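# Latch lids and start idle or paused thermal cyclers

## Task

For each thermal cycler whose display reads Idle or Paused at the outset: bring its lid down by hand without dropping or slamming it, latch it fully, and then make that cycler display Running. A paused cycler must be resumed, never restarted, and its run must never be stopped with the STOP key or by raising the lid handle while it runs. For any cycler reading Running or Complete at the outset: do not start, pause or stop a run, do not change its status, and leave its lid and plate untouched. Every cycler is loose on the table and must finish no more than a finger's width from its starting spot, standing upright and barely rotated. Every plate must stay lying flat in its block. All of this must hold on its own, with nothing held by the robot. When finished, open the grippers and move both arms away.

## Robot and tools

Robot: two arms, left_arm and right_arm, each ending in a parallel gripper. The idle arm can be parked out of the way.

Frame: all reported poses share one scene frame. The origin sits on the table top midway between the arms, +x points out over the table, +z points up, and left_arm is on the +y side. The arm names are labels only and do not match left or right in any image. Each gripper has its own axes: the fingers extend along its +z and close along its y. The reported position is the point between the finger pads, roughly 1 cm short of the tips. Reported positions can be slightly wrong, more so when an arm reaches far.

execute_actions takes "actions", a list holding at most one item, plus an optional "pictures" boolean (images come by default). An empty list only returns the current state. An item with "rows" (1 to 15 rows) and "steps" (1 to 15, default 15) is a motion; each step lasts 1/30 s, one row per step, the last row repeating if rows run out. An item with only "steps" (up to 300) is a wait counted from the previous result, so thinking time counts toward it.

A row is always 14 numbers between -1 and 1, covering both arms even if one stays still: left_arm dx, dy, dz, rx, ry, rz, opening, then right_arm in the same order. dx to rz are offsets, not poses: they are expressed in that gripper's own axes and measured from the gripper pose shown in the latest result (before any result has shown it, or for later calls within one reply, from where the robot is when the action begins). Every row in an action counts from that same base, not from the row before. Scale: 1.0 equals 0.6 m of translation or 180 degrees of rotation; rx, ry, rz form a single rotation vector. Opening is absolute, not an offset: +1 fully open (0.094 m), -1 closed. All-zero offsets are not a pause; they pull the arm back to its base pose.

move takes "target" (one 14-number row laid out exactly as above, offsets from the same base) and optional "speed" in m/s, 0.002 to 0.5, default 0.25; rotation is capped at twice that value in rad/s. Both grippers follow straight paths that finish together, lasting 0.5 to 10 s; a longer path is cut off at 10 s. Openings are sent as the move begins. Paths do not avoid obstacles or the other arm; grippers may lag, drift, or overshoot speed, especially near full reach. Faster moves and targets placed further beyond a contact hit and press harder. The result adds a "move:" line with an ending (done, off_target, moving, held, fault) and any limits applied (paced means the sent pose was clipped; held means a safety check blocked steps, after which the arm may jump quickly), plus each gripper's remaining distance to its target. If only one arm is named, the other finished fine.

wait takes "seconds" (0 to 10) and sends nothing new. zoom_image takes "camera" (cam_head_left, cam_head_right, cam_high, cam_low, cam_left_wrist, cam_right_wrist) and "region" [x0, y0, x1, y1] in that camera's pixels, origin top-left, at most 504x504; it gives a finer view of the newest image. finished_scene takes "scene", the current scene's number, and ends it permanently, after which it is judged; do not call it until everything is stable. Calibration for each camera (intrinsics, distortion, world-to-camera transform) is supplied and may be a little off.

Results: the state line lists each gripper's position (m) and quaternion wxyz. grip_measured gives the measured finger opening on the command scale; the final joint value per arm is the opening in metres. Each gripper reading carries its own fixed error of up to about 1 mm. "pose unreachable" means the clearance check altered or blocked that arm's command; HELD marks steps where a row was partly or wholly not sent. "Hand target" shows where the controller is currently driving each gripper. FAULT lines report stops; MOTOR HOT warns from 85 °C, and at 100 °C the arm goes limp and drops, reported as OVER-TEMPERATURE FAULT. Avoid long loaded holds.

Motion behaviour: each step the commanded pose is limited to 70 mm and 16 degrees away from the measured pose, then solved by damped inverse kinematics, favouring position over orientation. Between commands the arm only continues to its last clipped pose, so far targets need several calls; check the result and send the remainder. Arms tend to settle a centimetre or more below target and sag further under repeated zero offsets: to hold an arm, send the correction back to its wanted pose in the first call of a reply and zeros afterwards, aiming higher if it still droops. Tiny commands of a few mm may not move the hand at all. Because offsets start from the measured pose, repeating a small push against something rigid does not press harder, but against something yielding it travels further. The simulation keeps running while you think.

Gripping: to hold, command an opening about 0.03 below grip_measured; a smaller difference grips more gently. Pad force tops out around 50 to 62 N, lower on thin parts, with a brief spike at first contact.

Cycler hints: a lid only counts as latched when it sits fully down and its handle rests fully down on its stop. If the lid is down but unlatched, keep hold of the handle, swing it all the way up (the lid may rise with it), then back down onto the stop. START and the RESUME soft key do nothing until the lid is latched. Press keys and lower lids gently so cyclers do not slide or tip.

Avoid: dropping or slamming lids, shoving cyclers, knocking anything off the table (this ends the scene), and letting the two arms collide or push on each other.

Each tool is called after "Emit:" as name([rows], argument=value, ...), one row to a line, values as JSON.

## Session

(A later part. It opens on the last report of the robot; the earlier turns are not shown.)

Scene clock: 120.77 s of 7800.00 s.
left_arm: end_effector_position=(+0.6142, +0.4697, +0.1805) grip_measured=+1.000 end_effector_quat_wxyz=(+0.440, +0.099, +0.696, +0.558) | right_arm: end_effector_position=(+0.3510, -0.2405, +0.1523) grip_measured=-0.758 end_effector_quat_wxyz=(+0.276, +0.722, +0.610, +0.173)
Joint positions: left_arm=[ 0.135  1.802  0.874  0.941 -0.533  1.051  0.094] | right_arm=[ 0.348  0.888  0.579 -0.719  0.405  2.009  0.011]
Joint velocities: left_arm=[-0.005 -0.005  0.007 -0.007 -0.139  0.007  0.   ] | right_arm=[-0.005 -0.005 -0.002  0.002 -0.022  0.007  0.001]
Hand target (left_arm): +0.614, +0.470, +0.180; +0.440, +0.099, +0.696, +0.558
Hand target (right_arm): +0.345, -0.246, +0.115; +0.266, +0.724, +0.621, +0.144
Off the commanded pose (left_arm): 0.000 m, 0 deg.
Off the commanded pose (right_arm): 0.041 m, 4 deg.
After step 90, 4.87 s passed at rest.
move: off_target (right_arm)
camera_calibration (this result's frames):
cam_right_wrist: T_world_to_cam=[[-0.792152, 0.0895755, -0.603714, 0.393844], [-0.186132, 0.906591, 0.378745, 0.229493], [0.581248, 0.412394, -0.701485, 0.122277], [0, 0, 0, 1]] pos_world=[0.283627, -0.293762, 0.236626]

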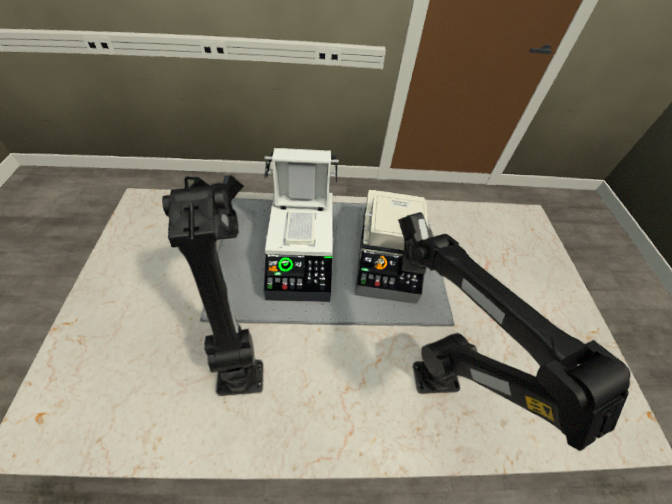

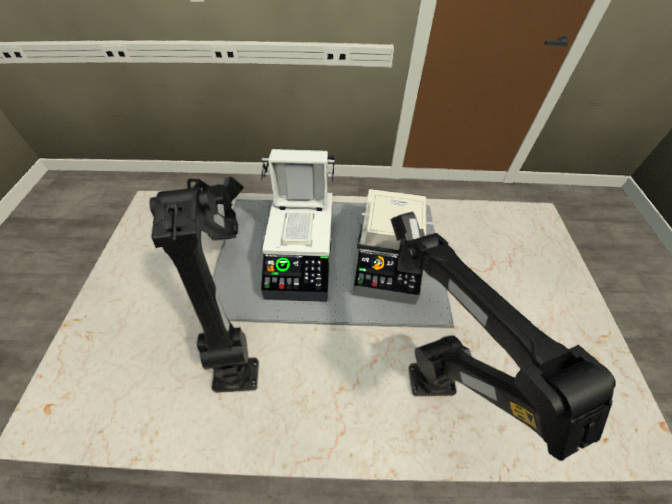

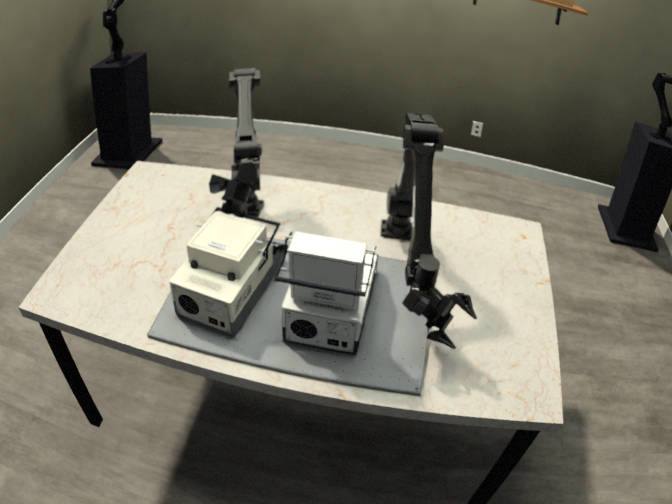

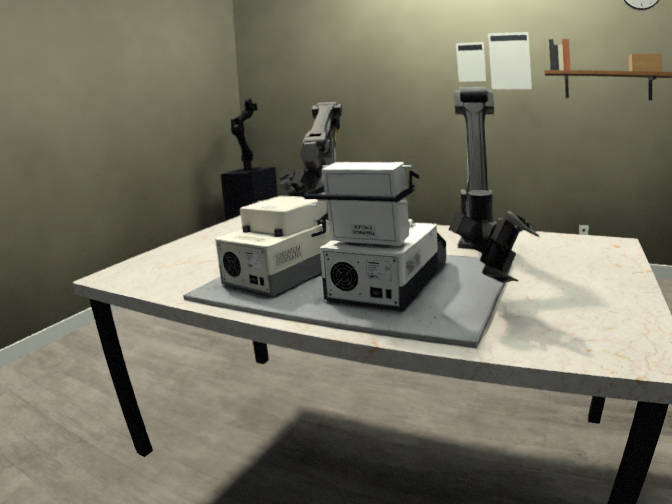

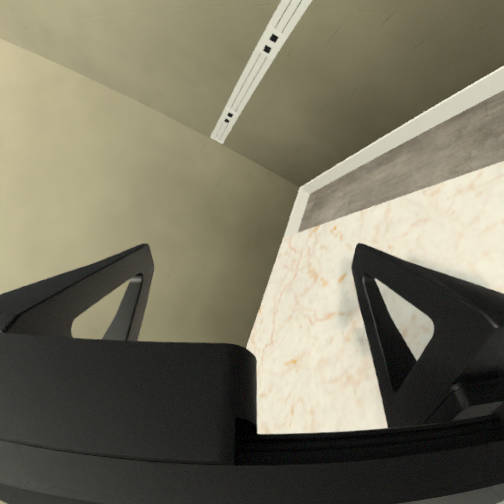

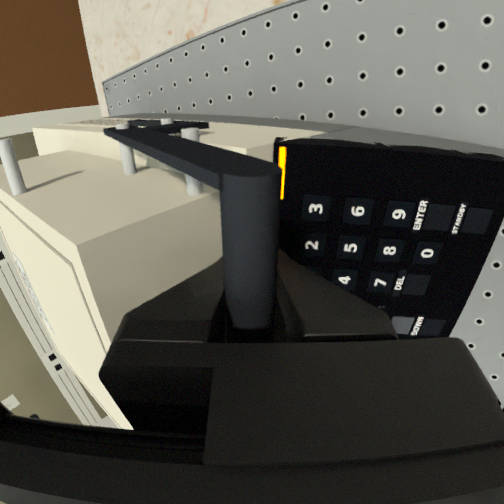

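Emit:
move(target=[0,0,0,0,0,0,1,0,0.02,-0.1,0,0,0,0.0], speed=0.05)

Emit:
move(target=[0,0,0,0,0,0,1,0.2,0,0,0,0,0,-1], speed=0.1)

Scene clock: 130.33 s of 7800.00 s.
left_arm: end_effector_position=(+0.6142, +0.4697, +0.1805) grip_measured=+1.000 end_effector_quat_wxyz=(+0.440, +0.099, +0.696, +0.558) | right_arm: end_effector_position=(+0.3175, -0.2377, +0.1812) grip_measured=-0.002 end_effector_quat_wxyz=(+0.273, +0.719, +0.620, +0.154)
Joint positions: left_arm=[ 0.135  1.802  0.874  0.941 -0.533  1.051  0.094] | right_arm=[ 0.421  0.789  0.626 -0.935  0.442  2.069  0.047]
Joint velocities: left_arm=[-0.024 -0.005 -0.002  0.017 -0.066 -0.007  0.   ] | right_arm=[-0.015 -0.005 -0.002 -0.007 -0.022  0.037 -0.   ]
Hand target (left_arm): +0.614, +0.470, +0.180; +0.440, +0.099, +0.696, +0.558
Hand target (right_arm): +0.325, -0.232, +0.207; +0.276, +0.722, +0.610, +0.174
Off the commanded pose (left_arm): 0.000 m, 0 deg.
Off the commanded pose (right_arm): 0.028 m, 3 deg.
After step 90, 5.00 s passed at rest.
move: off_target (right_arm)
camera_calibration (this result's frames):
cam_right_wrist: T_world_to_cam=[[-0.8152, 0.0700231, -0.574931, 0.381959], [-0.178472, 0.91399, 0.364376, 0.211775], [0.550995, 0.399649, -0.732588, 0.173085], [0, 0, 0, 1]] pos_world=[0.2538, -0.289479, 0.269234]

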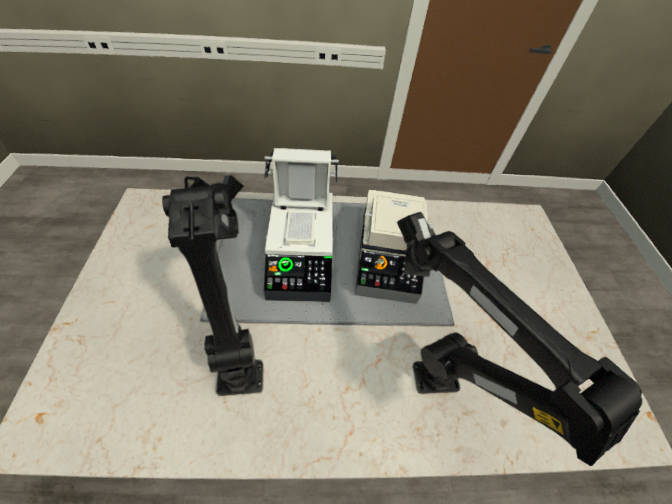

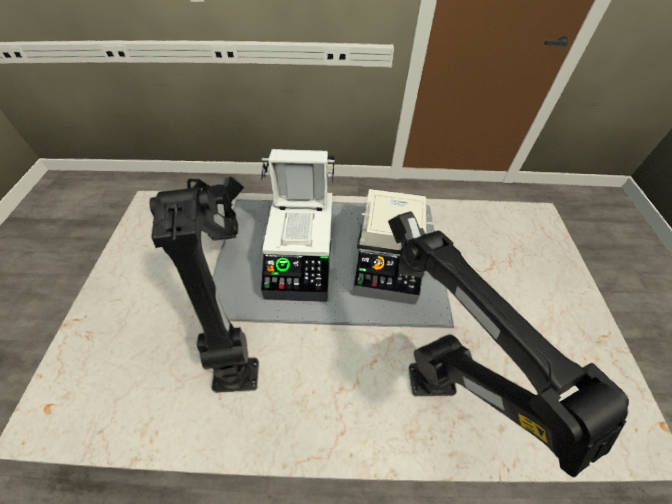

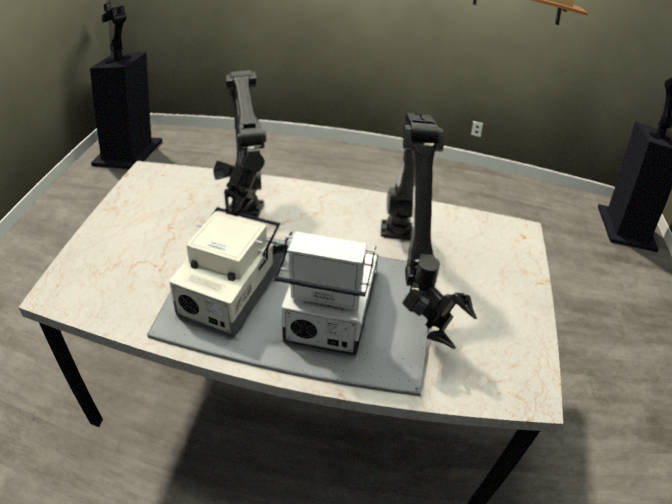

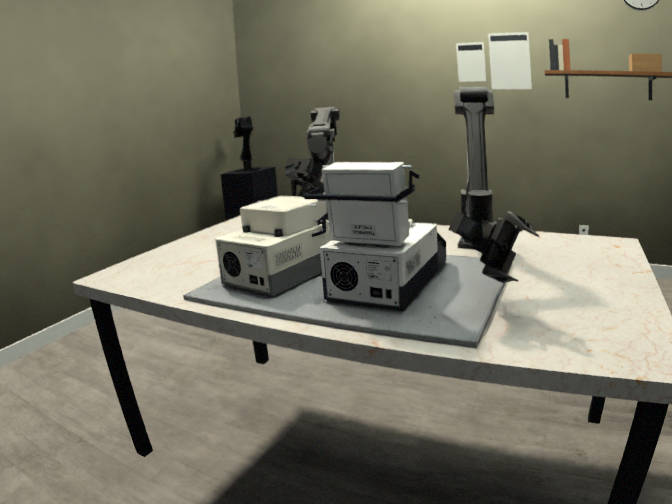

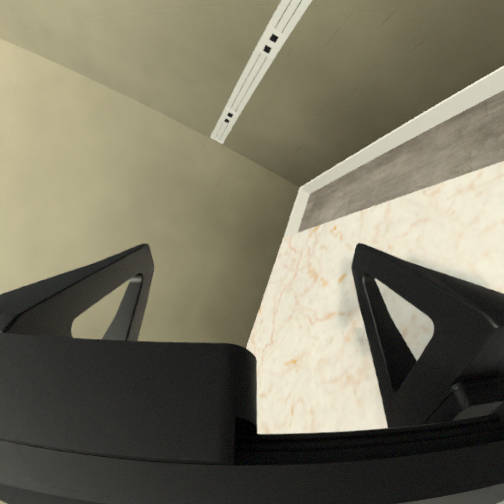

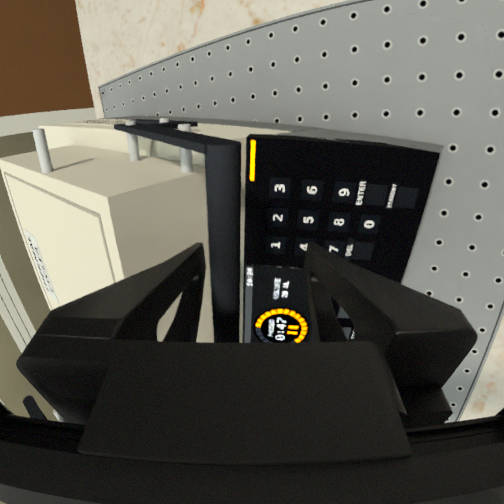

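Scene clock: 131.80 s of 7800.00 s.
left_arm: end_effector_position=(+0.6142, +0.4697, +0.1805) grip_measured=+1.000 end_effector_quat_wxyz=(+0.440, +0.099, +0.696, +0.558) | right_arm: end_effector_position=(+0.3250, -0.2353, +0.1867) grip_measured=-0.756 end_effector_quat_wxyz=(+0.321, +0.710, +0.610, +0.144)
Joint positions: left_arm=[ 0.135  1.802  0.874  0.941 -0.533  1.051  0.094] | right_arm=[ 0.483  0.823  0.633 -0.917  0.57   2.104  0.011]
Joint velocities: left_arm=[-0.005  0.005  0.007  0.012 -0.066 -0.066  0.   ] | right_arm=[ 0.005 -0.015  0.002  0.002 -0.081 -0.037 -0.   ]
Hand target (left_arm): +0.614, +0.470, +0.180; +0.440, +0.099, +0.696, +0.558
Hand target (right_arm): +0.324, -0.170, +0.177; +0.258, +0.671, +0.673, +0.177
Off the commanded pose (left_arm): 0.000 m, 0 deg.
Off the commanded pose (right_arm): 0.117 m, 6 deg; position clipped at the last step of the last action.
joint sent to its limit (right arm) — the command would take joint 6 (wrist roll) past its upper limit, so that joint was sent only as far as its limit.
move: off_target (right_arm); limits=paced
camera_calibration (this result's frames):
cam_right_wrist: T_world_to_cam=[[-0.781467, 0.0381212, -0.622781, 0.381527], [-0.174239, 0.945091, 0.276485, 0.23116], [0.599125, 0.324577, -0.731915, 0.138632], [0, 0, 0, 1]] pos_world=[0.25537, -0.278008, 0.275163]

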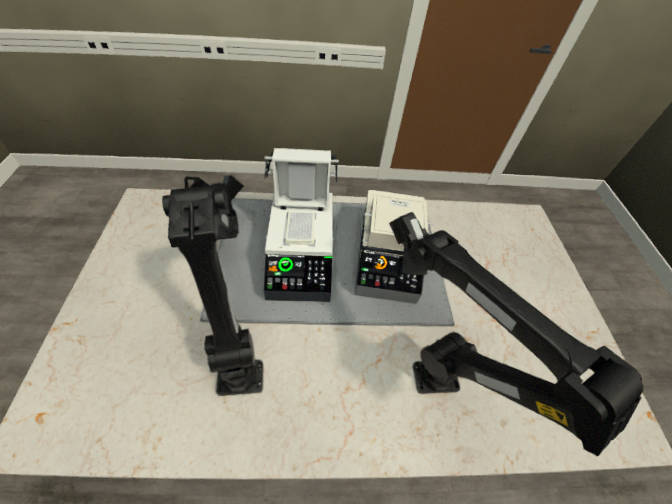

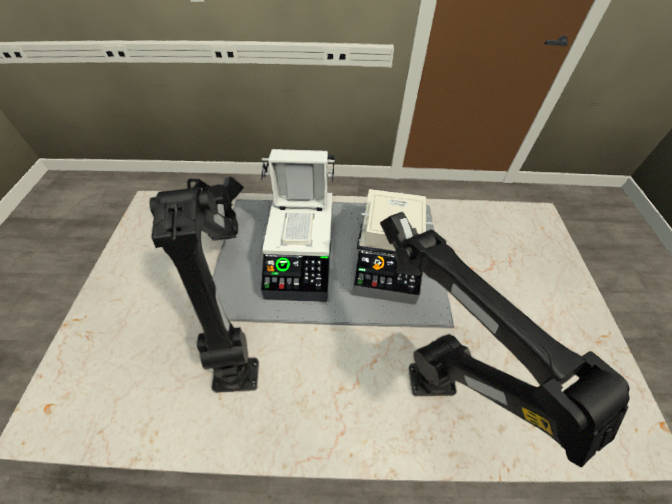

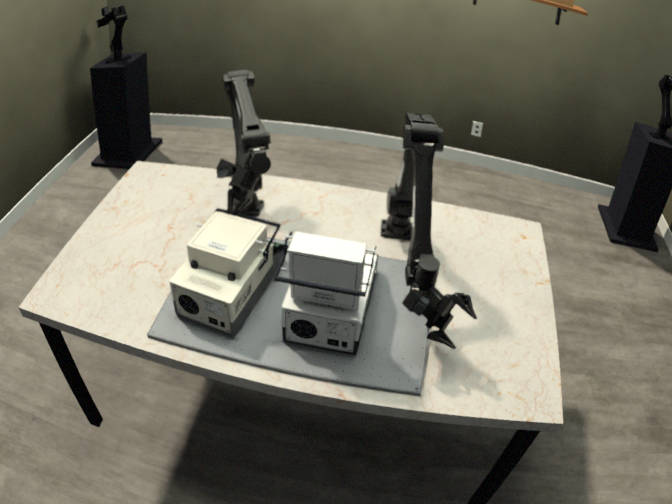

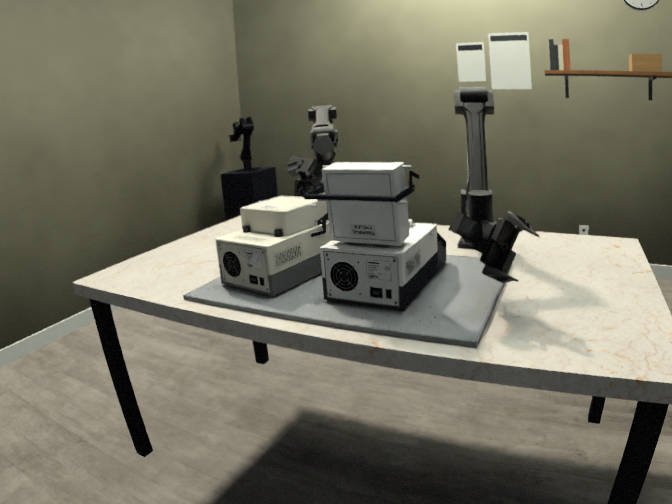

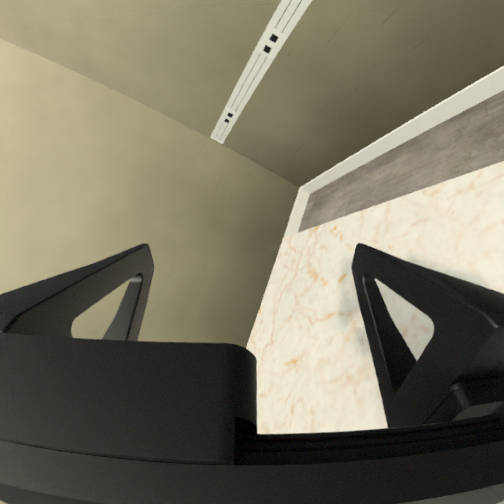

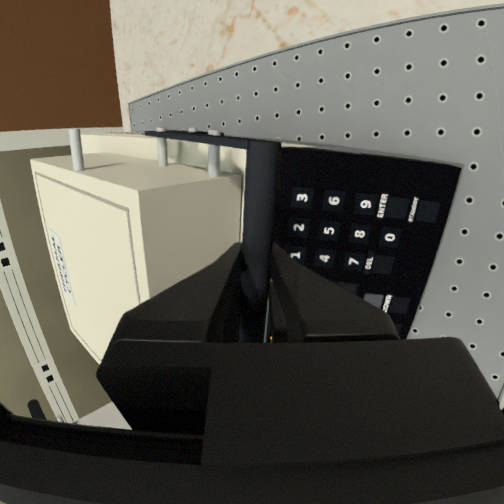

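Emit:
move(target=[0,0,0,0,0,0,1,0,-0.06,0.11,0,0,0,-0.76], speed=0.03)

Emit:
move(target=[0,0,0,0,0,0,1,0,0.02,0,0,0,0,0.3], speed=0.03)

Emit:
move(target=[0,0,0,0,0,0,1,-0.1,-0.03,-0.2,0,0,0,0.3], speed=0.08)

Scene clock: 141.33 s of 7800.00 s.
left_arm: end_effector_position=(+0.6142, +0.4697, +0.1805) grip_measured=+1.000 end_effector_quat_wxyz=(+0.440, +0.099, +0.696, +0.558) | right_arm: end_effector_position=(+0.3256, -0.2397, +0.1831) grip_measured=-0.747 end_effector_quat_wxyz=(+0.334, +0.709, +0.588, +0.201)
Joint positions: left_arm=[ 0.135  1.802  0.874  0.941 -0.533  1.051  0.094] | right_arm=[ 0.465  0.738  0.549 -0.777  0.563  2.079  0.012]
Joint velocities: left_arm=[ 0.005  0.005  0.012 -0.012 -0.007  0.007  0.   ] | right_arm=[-0.024 -0.005 -0.017 -0.002 -0.066 -0.007 -0.   ]
Hand target (left_arm): +0.614, +0.470, +0.180; +0.440, +0.099, +0.696, +0.558
Hand target (right_arm): +0.319, -0.254, +0.122; +0.319, +0.712, +0.609, +0.143
Off the commanded pose (left_arm): 0.000 m, 0 deg.
Off the commanded pose (right_arm): 0.071 m, 7 deg.
After step 90, 3.80 s passed at rest.
move: off_target (right_arm)
camera_calibration (this result's frames):
cam_right_wrist: T_world_to_cam=[[-0.707185, 0.0736798, -0.703179, 0.378971], [-0.210599, 0.927459, 0.308979, 0.238167], [0.674935, 0.366594, -0.640368, 0.105698], [0, 0, 0, 1]] pos_world=[0.246822, -0.287561, 0.260581]

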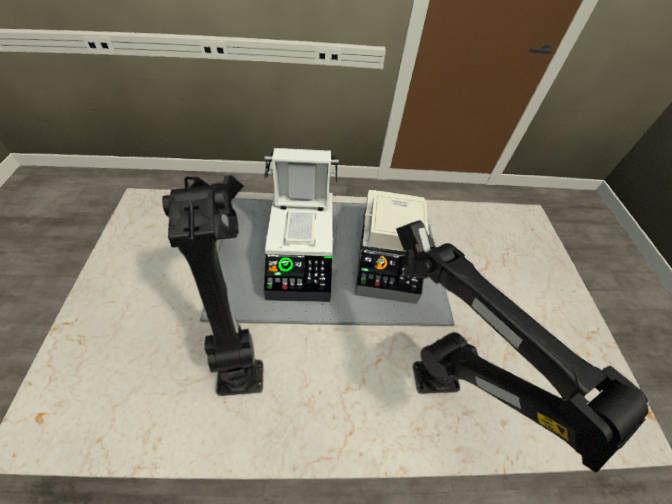

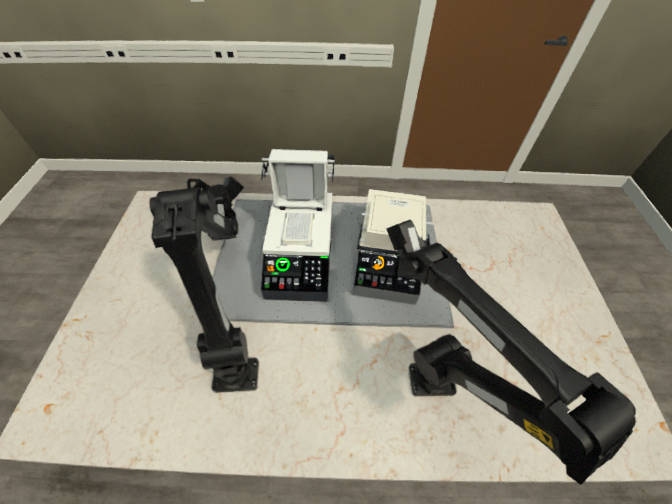

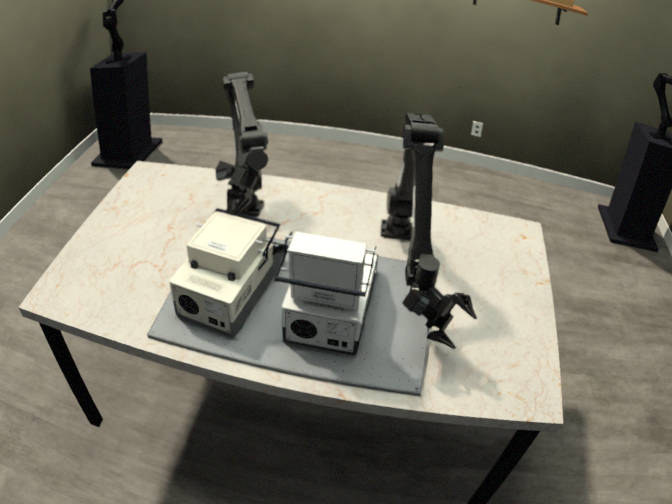

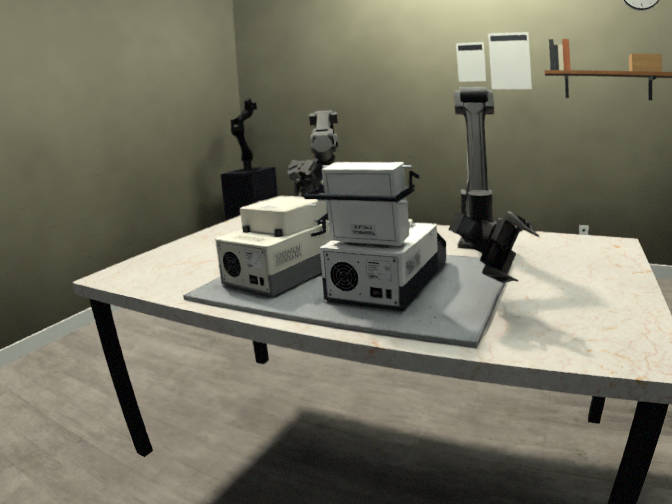

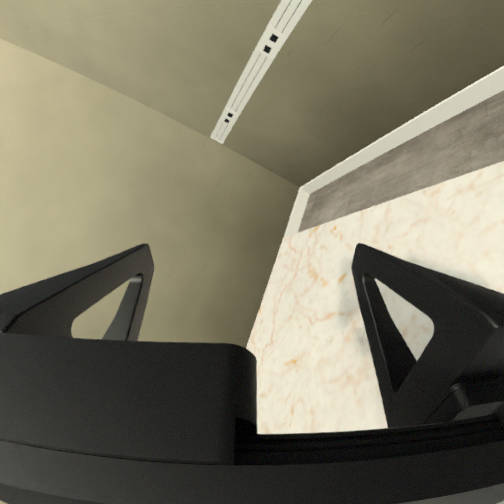

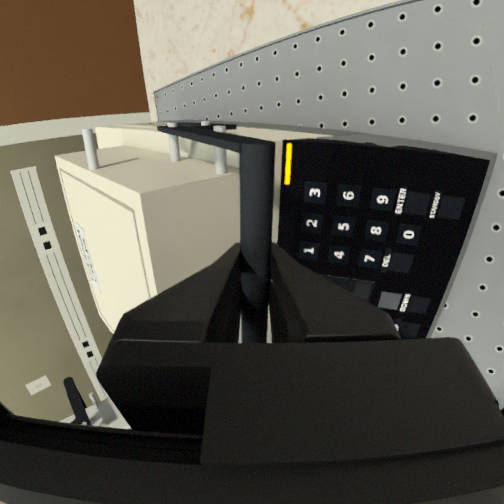

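Scene clock: 142.03 s of 7800.00 s.
left_arm: end_effector_position=(+0.6142, +0.4697, +0.1805) grip_measured=+1.000 end_effector_quat_wxyz=(+0.440, +0.099, +0.696, +0.558) | right_arm: end_effector_position=(+0.3266, -0.2423, +0.1804) grip_measured=+0.298 end_effector_quat_wxyz=(+0.331, +0.711, +0.588, +0.196)
Joint positions: left_arm=[ 0.135  1.802  0.874  0.941 -0.533  1.051  0.094] | right_arm=[ 0.451  0.747  0.549 -0.777  0.555  2.073  0.061]
Joint velocities: left_arm=[-0.005 -0.005 -0.007 -0.022 -0.081  0.022  0.   ] | right_arm=[-0.015 -0.015 -0.007 -0.017 -0.051  0.007 -0.001]
Hand target (left_arm): +0.614, +0.470, +0.180; +0.440, +0.099, +0.696, +0.558
Hand target (right_arm): +0.334, -0.241, +0.192; +0.334, +0.709, +0.588, +0.201
Off the commanded pose (left_arm): 0.000 m, 0 deg.
Off the commanded pose (right_arm): 0.013 m, 1 deg.
move: off_target (right_arm)
camera_calibration (this result's frames):
cam_right_wrist: T_world_to_cam=[[-0.714996, 0.0761334, -0.694971, 0.379675], [-0.202344, 0.928974, 0.309943, 0.239064], [0.669207, 0.362231, -0.648807, 0.106558], [0, 0, 0, 1]] pos_world=[0.24853, -0.289588, 0.258903]

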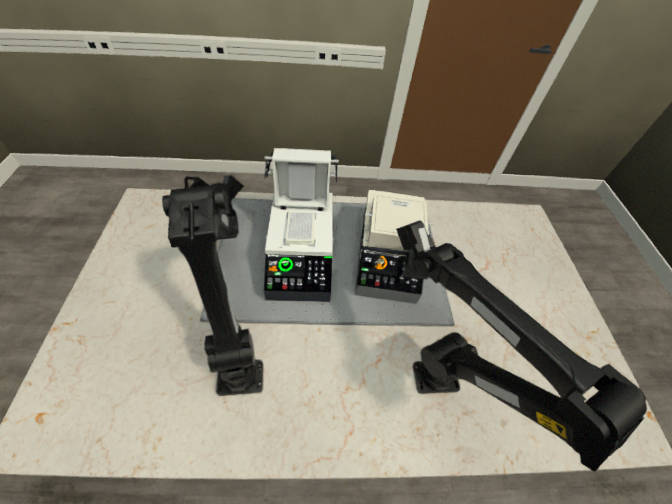

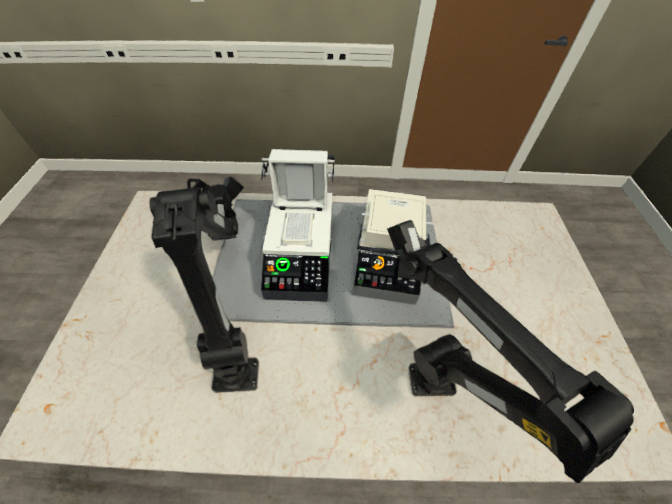

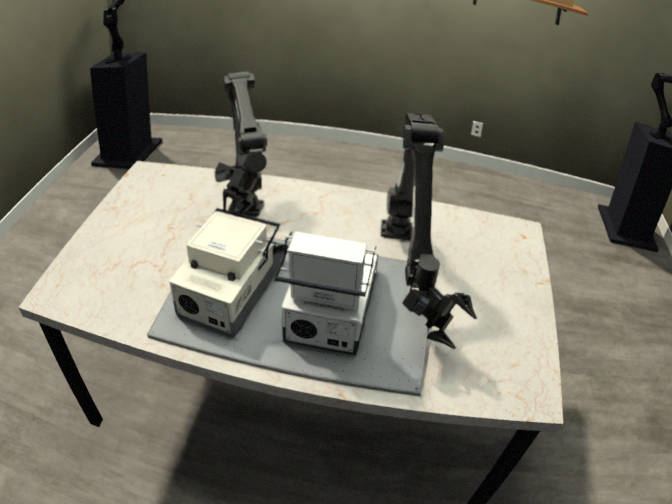

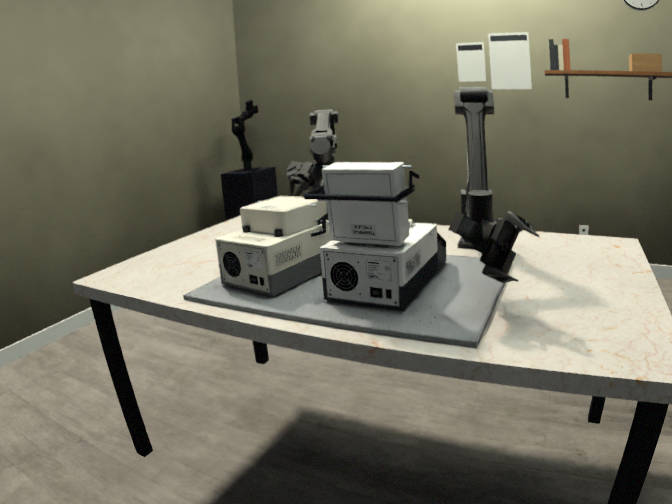

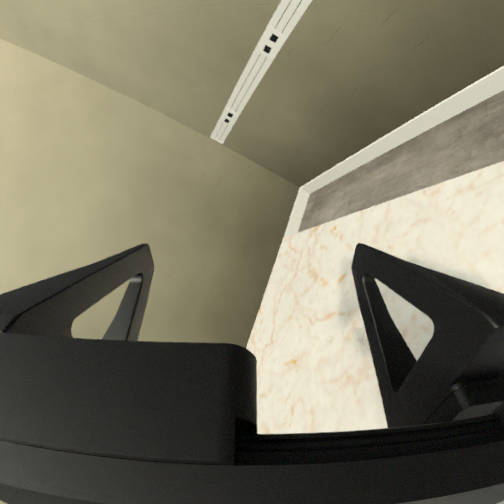

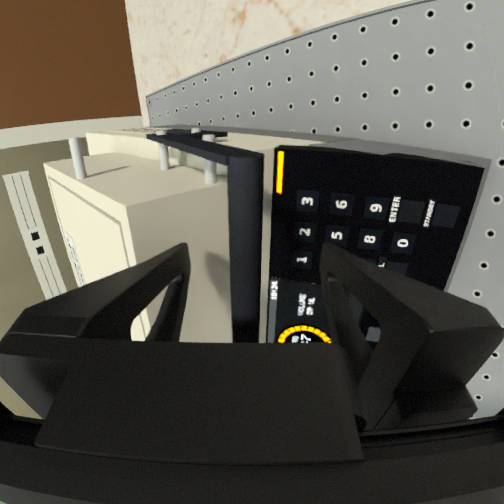

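Scene clock: 144.07 s of 7800.00 s.
left_arm: end_effector_position=(+0.6142, +0.4697, +0.1805) grip_measured=+1.000 end_effector_quat_wxyz=(+0.440, +0.099, +0.696, +0.558) | right_arm: end_effector_position=(+0.2232, -0.2760, +0.2351) grip_measured=+0.298 end_effector_quat_wxyz=(+0.309, +0.688, +0.628, +0.192)
Joint positions: left_arm=[ 0.135  1.802  0.874  0.941 -0.533  1.051  0.094] | right_arm=[ 0.542  0.354  0.617 -1.291  0.537  2.089  0.061]
Joint velocities: left_arm=[-0.015 -0.015 -0.002  0.012 -0.007  0.007  0.   ] | right_arm=[-0.005 -0.015  0.007 -0.007  0.037 -0.022  0.   ]
Hand target (left_arm): +0.614, +0.470, +0.180; +0.440, +0.099, +0.696, +0.558
Hand target (right_arm): +0.222, -0.274, +0.259; +0.307, +0.690, +0.619, +0.213
Off the commanded pose (left_arm): 0.000 m, 0 deg.
Off the commanded pose (right_arm): 0.025 m, 6 deg.
joint sent to its limit (right arm) — the command would take joint 6 (wrist roll) past its upper limit, so that joint was sent only as far as its limit.
move: off_target (right_arm)
camera_calibration (this result's frames):
cam_right_wrist: T_world_to_cam=[[-0.752474, 0.00822043, -0.65857, 0.327362], [-0.268636, 0.909136, 0.318288, 0.239884], [0.601346, 0.416419, -0.681893, 0.261388], [0, 0, 0, 1]] pos_world=[0.153588, -0.329625, 0.317478]

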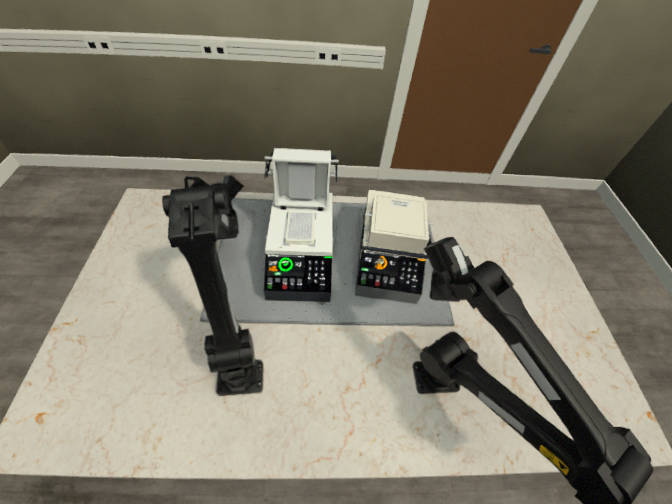

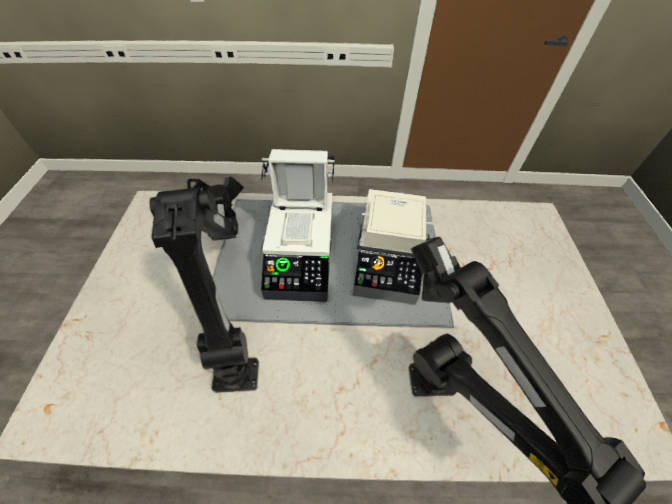

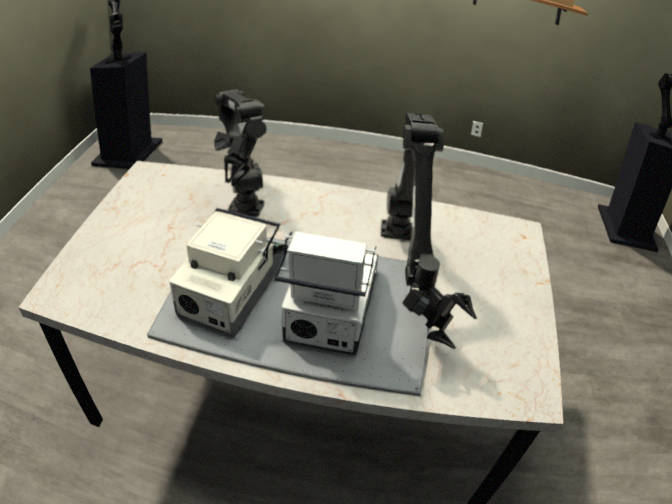

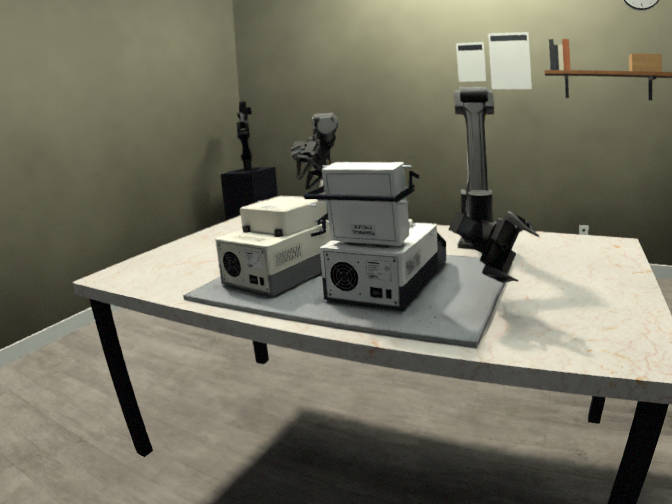

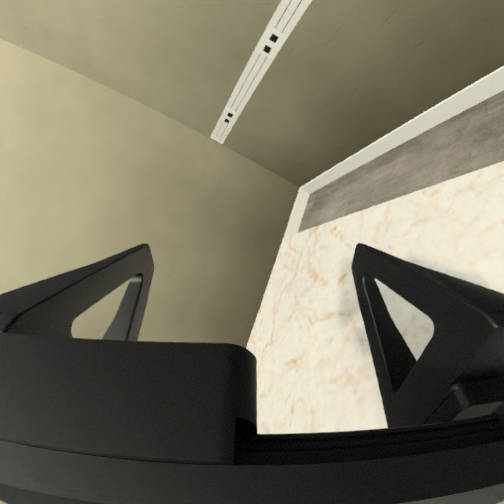

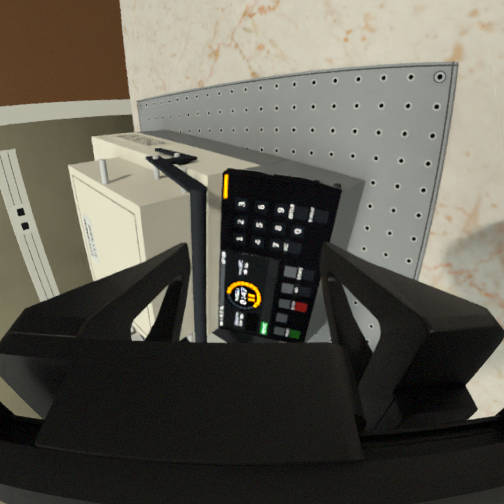

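Emit:
move(target=[0.175,0.24,-0.58,0.43,0.25,0,-1,-0.4,0,0,0,0,0,0.3])

Scene clock: 160.30 s of 7800.00 s.
left_arm: end_effector_position=(+0.2379, +0.3375, +0.2257) grip_measured=-0.997 end_effector_quat_wxyz=(-0.015, +0.136, +0.991, -0.008) | right_arm: end_effector_position=(+0.1879, -0.4949, +0.2343) grip_measured=+0.298 end_effector_quat_wxyz=(+0.266, +0.707, +0.623, +0.203)
Joint positions: left_arm=[ 0.323  0.959  0.937 -1.583 -0.001  0.688  0.   ] | right_arm=[-1.32   0.701  0.728 -1.236 -0.593  0.525  0.061]
Joint velocities: left_arm=[ 0.005 -0.005 -0.007  0.007  0.081  0.066  0.001] | right_arm=[-0.015 -0.005  0.007  0.002 -0.022 -0.066  0.   ]
Hand target (left_arm): +0.245, +0.342, +0.251; +0.009, +0.138, +0.990, +0.004
Hand target (right_arm): +0.191, -0.509, +0.261; +0.298, +0.692, +0.631, +0.188
Off the commanded pose (left_arm): 0.027 m, 3 deg.
Off the commanded pose (right_arm): 0.035 m, 6 deg.
After step 90, 9.70 s passed at rest.
move: off_target (left_arm, right_arm)
camera_calibration (this result's frames):
cam_left_wrist: T_world_to_cam=[[-0.279106, -0.959814, 0.0292734, 0.383153], [-0.763581, 0.240322, 0.599324, -0.0332934], [-0.582275, 0.144922, -0.799971, 0.393571], [0, 0, 0, 1]] pos_world=[0.310684, 0.318719, 0.323583]
cam_right_wrist: T_world_to_cam=[[-0.779299, 0.068728, -0.622872, 0.328674], [-0.248219, 0.878812, 0.407525, 0.389928], [0.575396, 0.472193, -0.667798, 0.402318], [0, 0, 0, 1]] pos_world=[0.121431, -0.555235, 0.314483]

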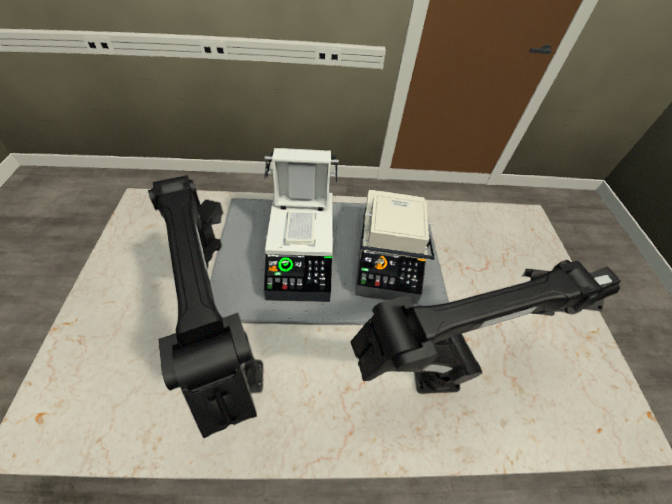

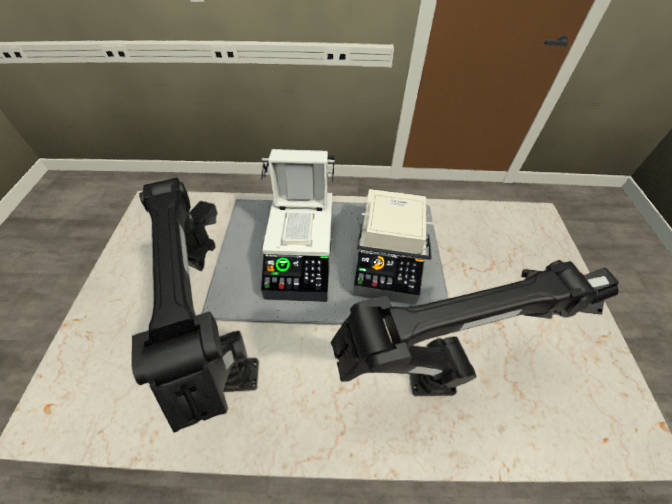

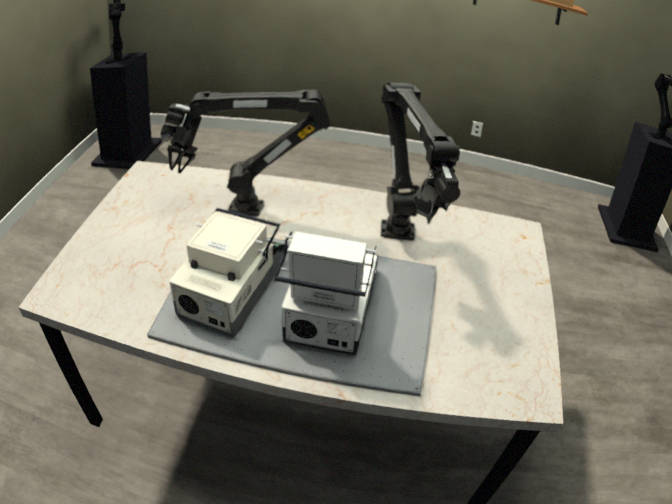

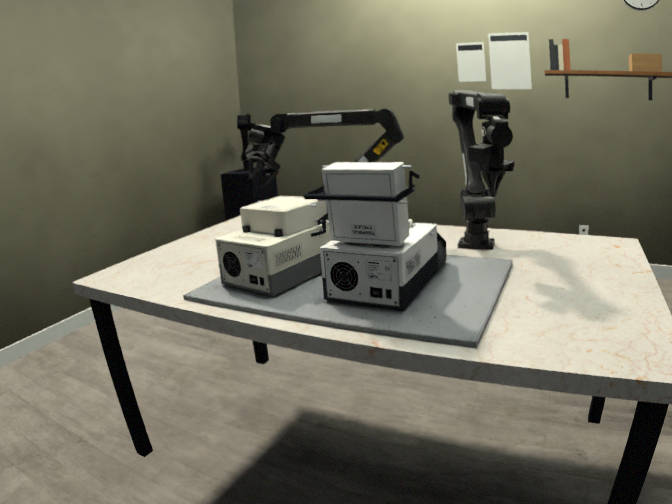

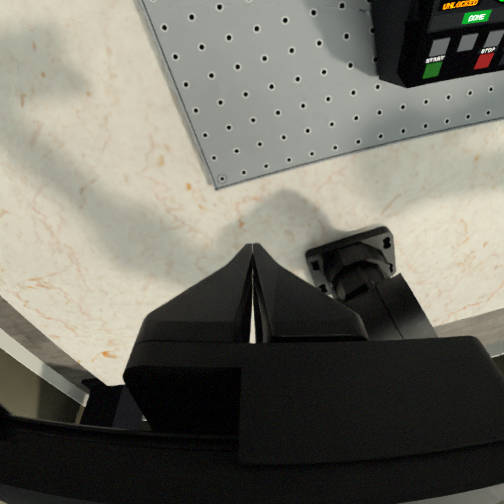

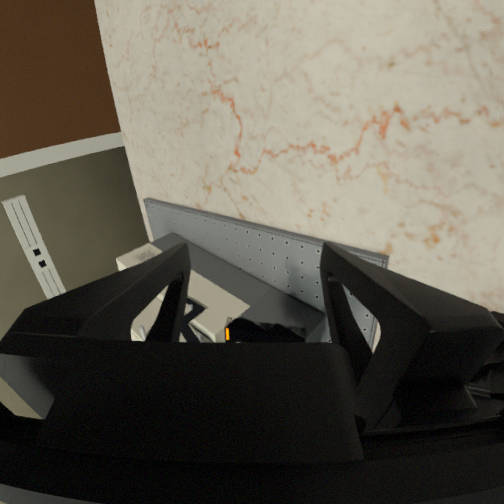

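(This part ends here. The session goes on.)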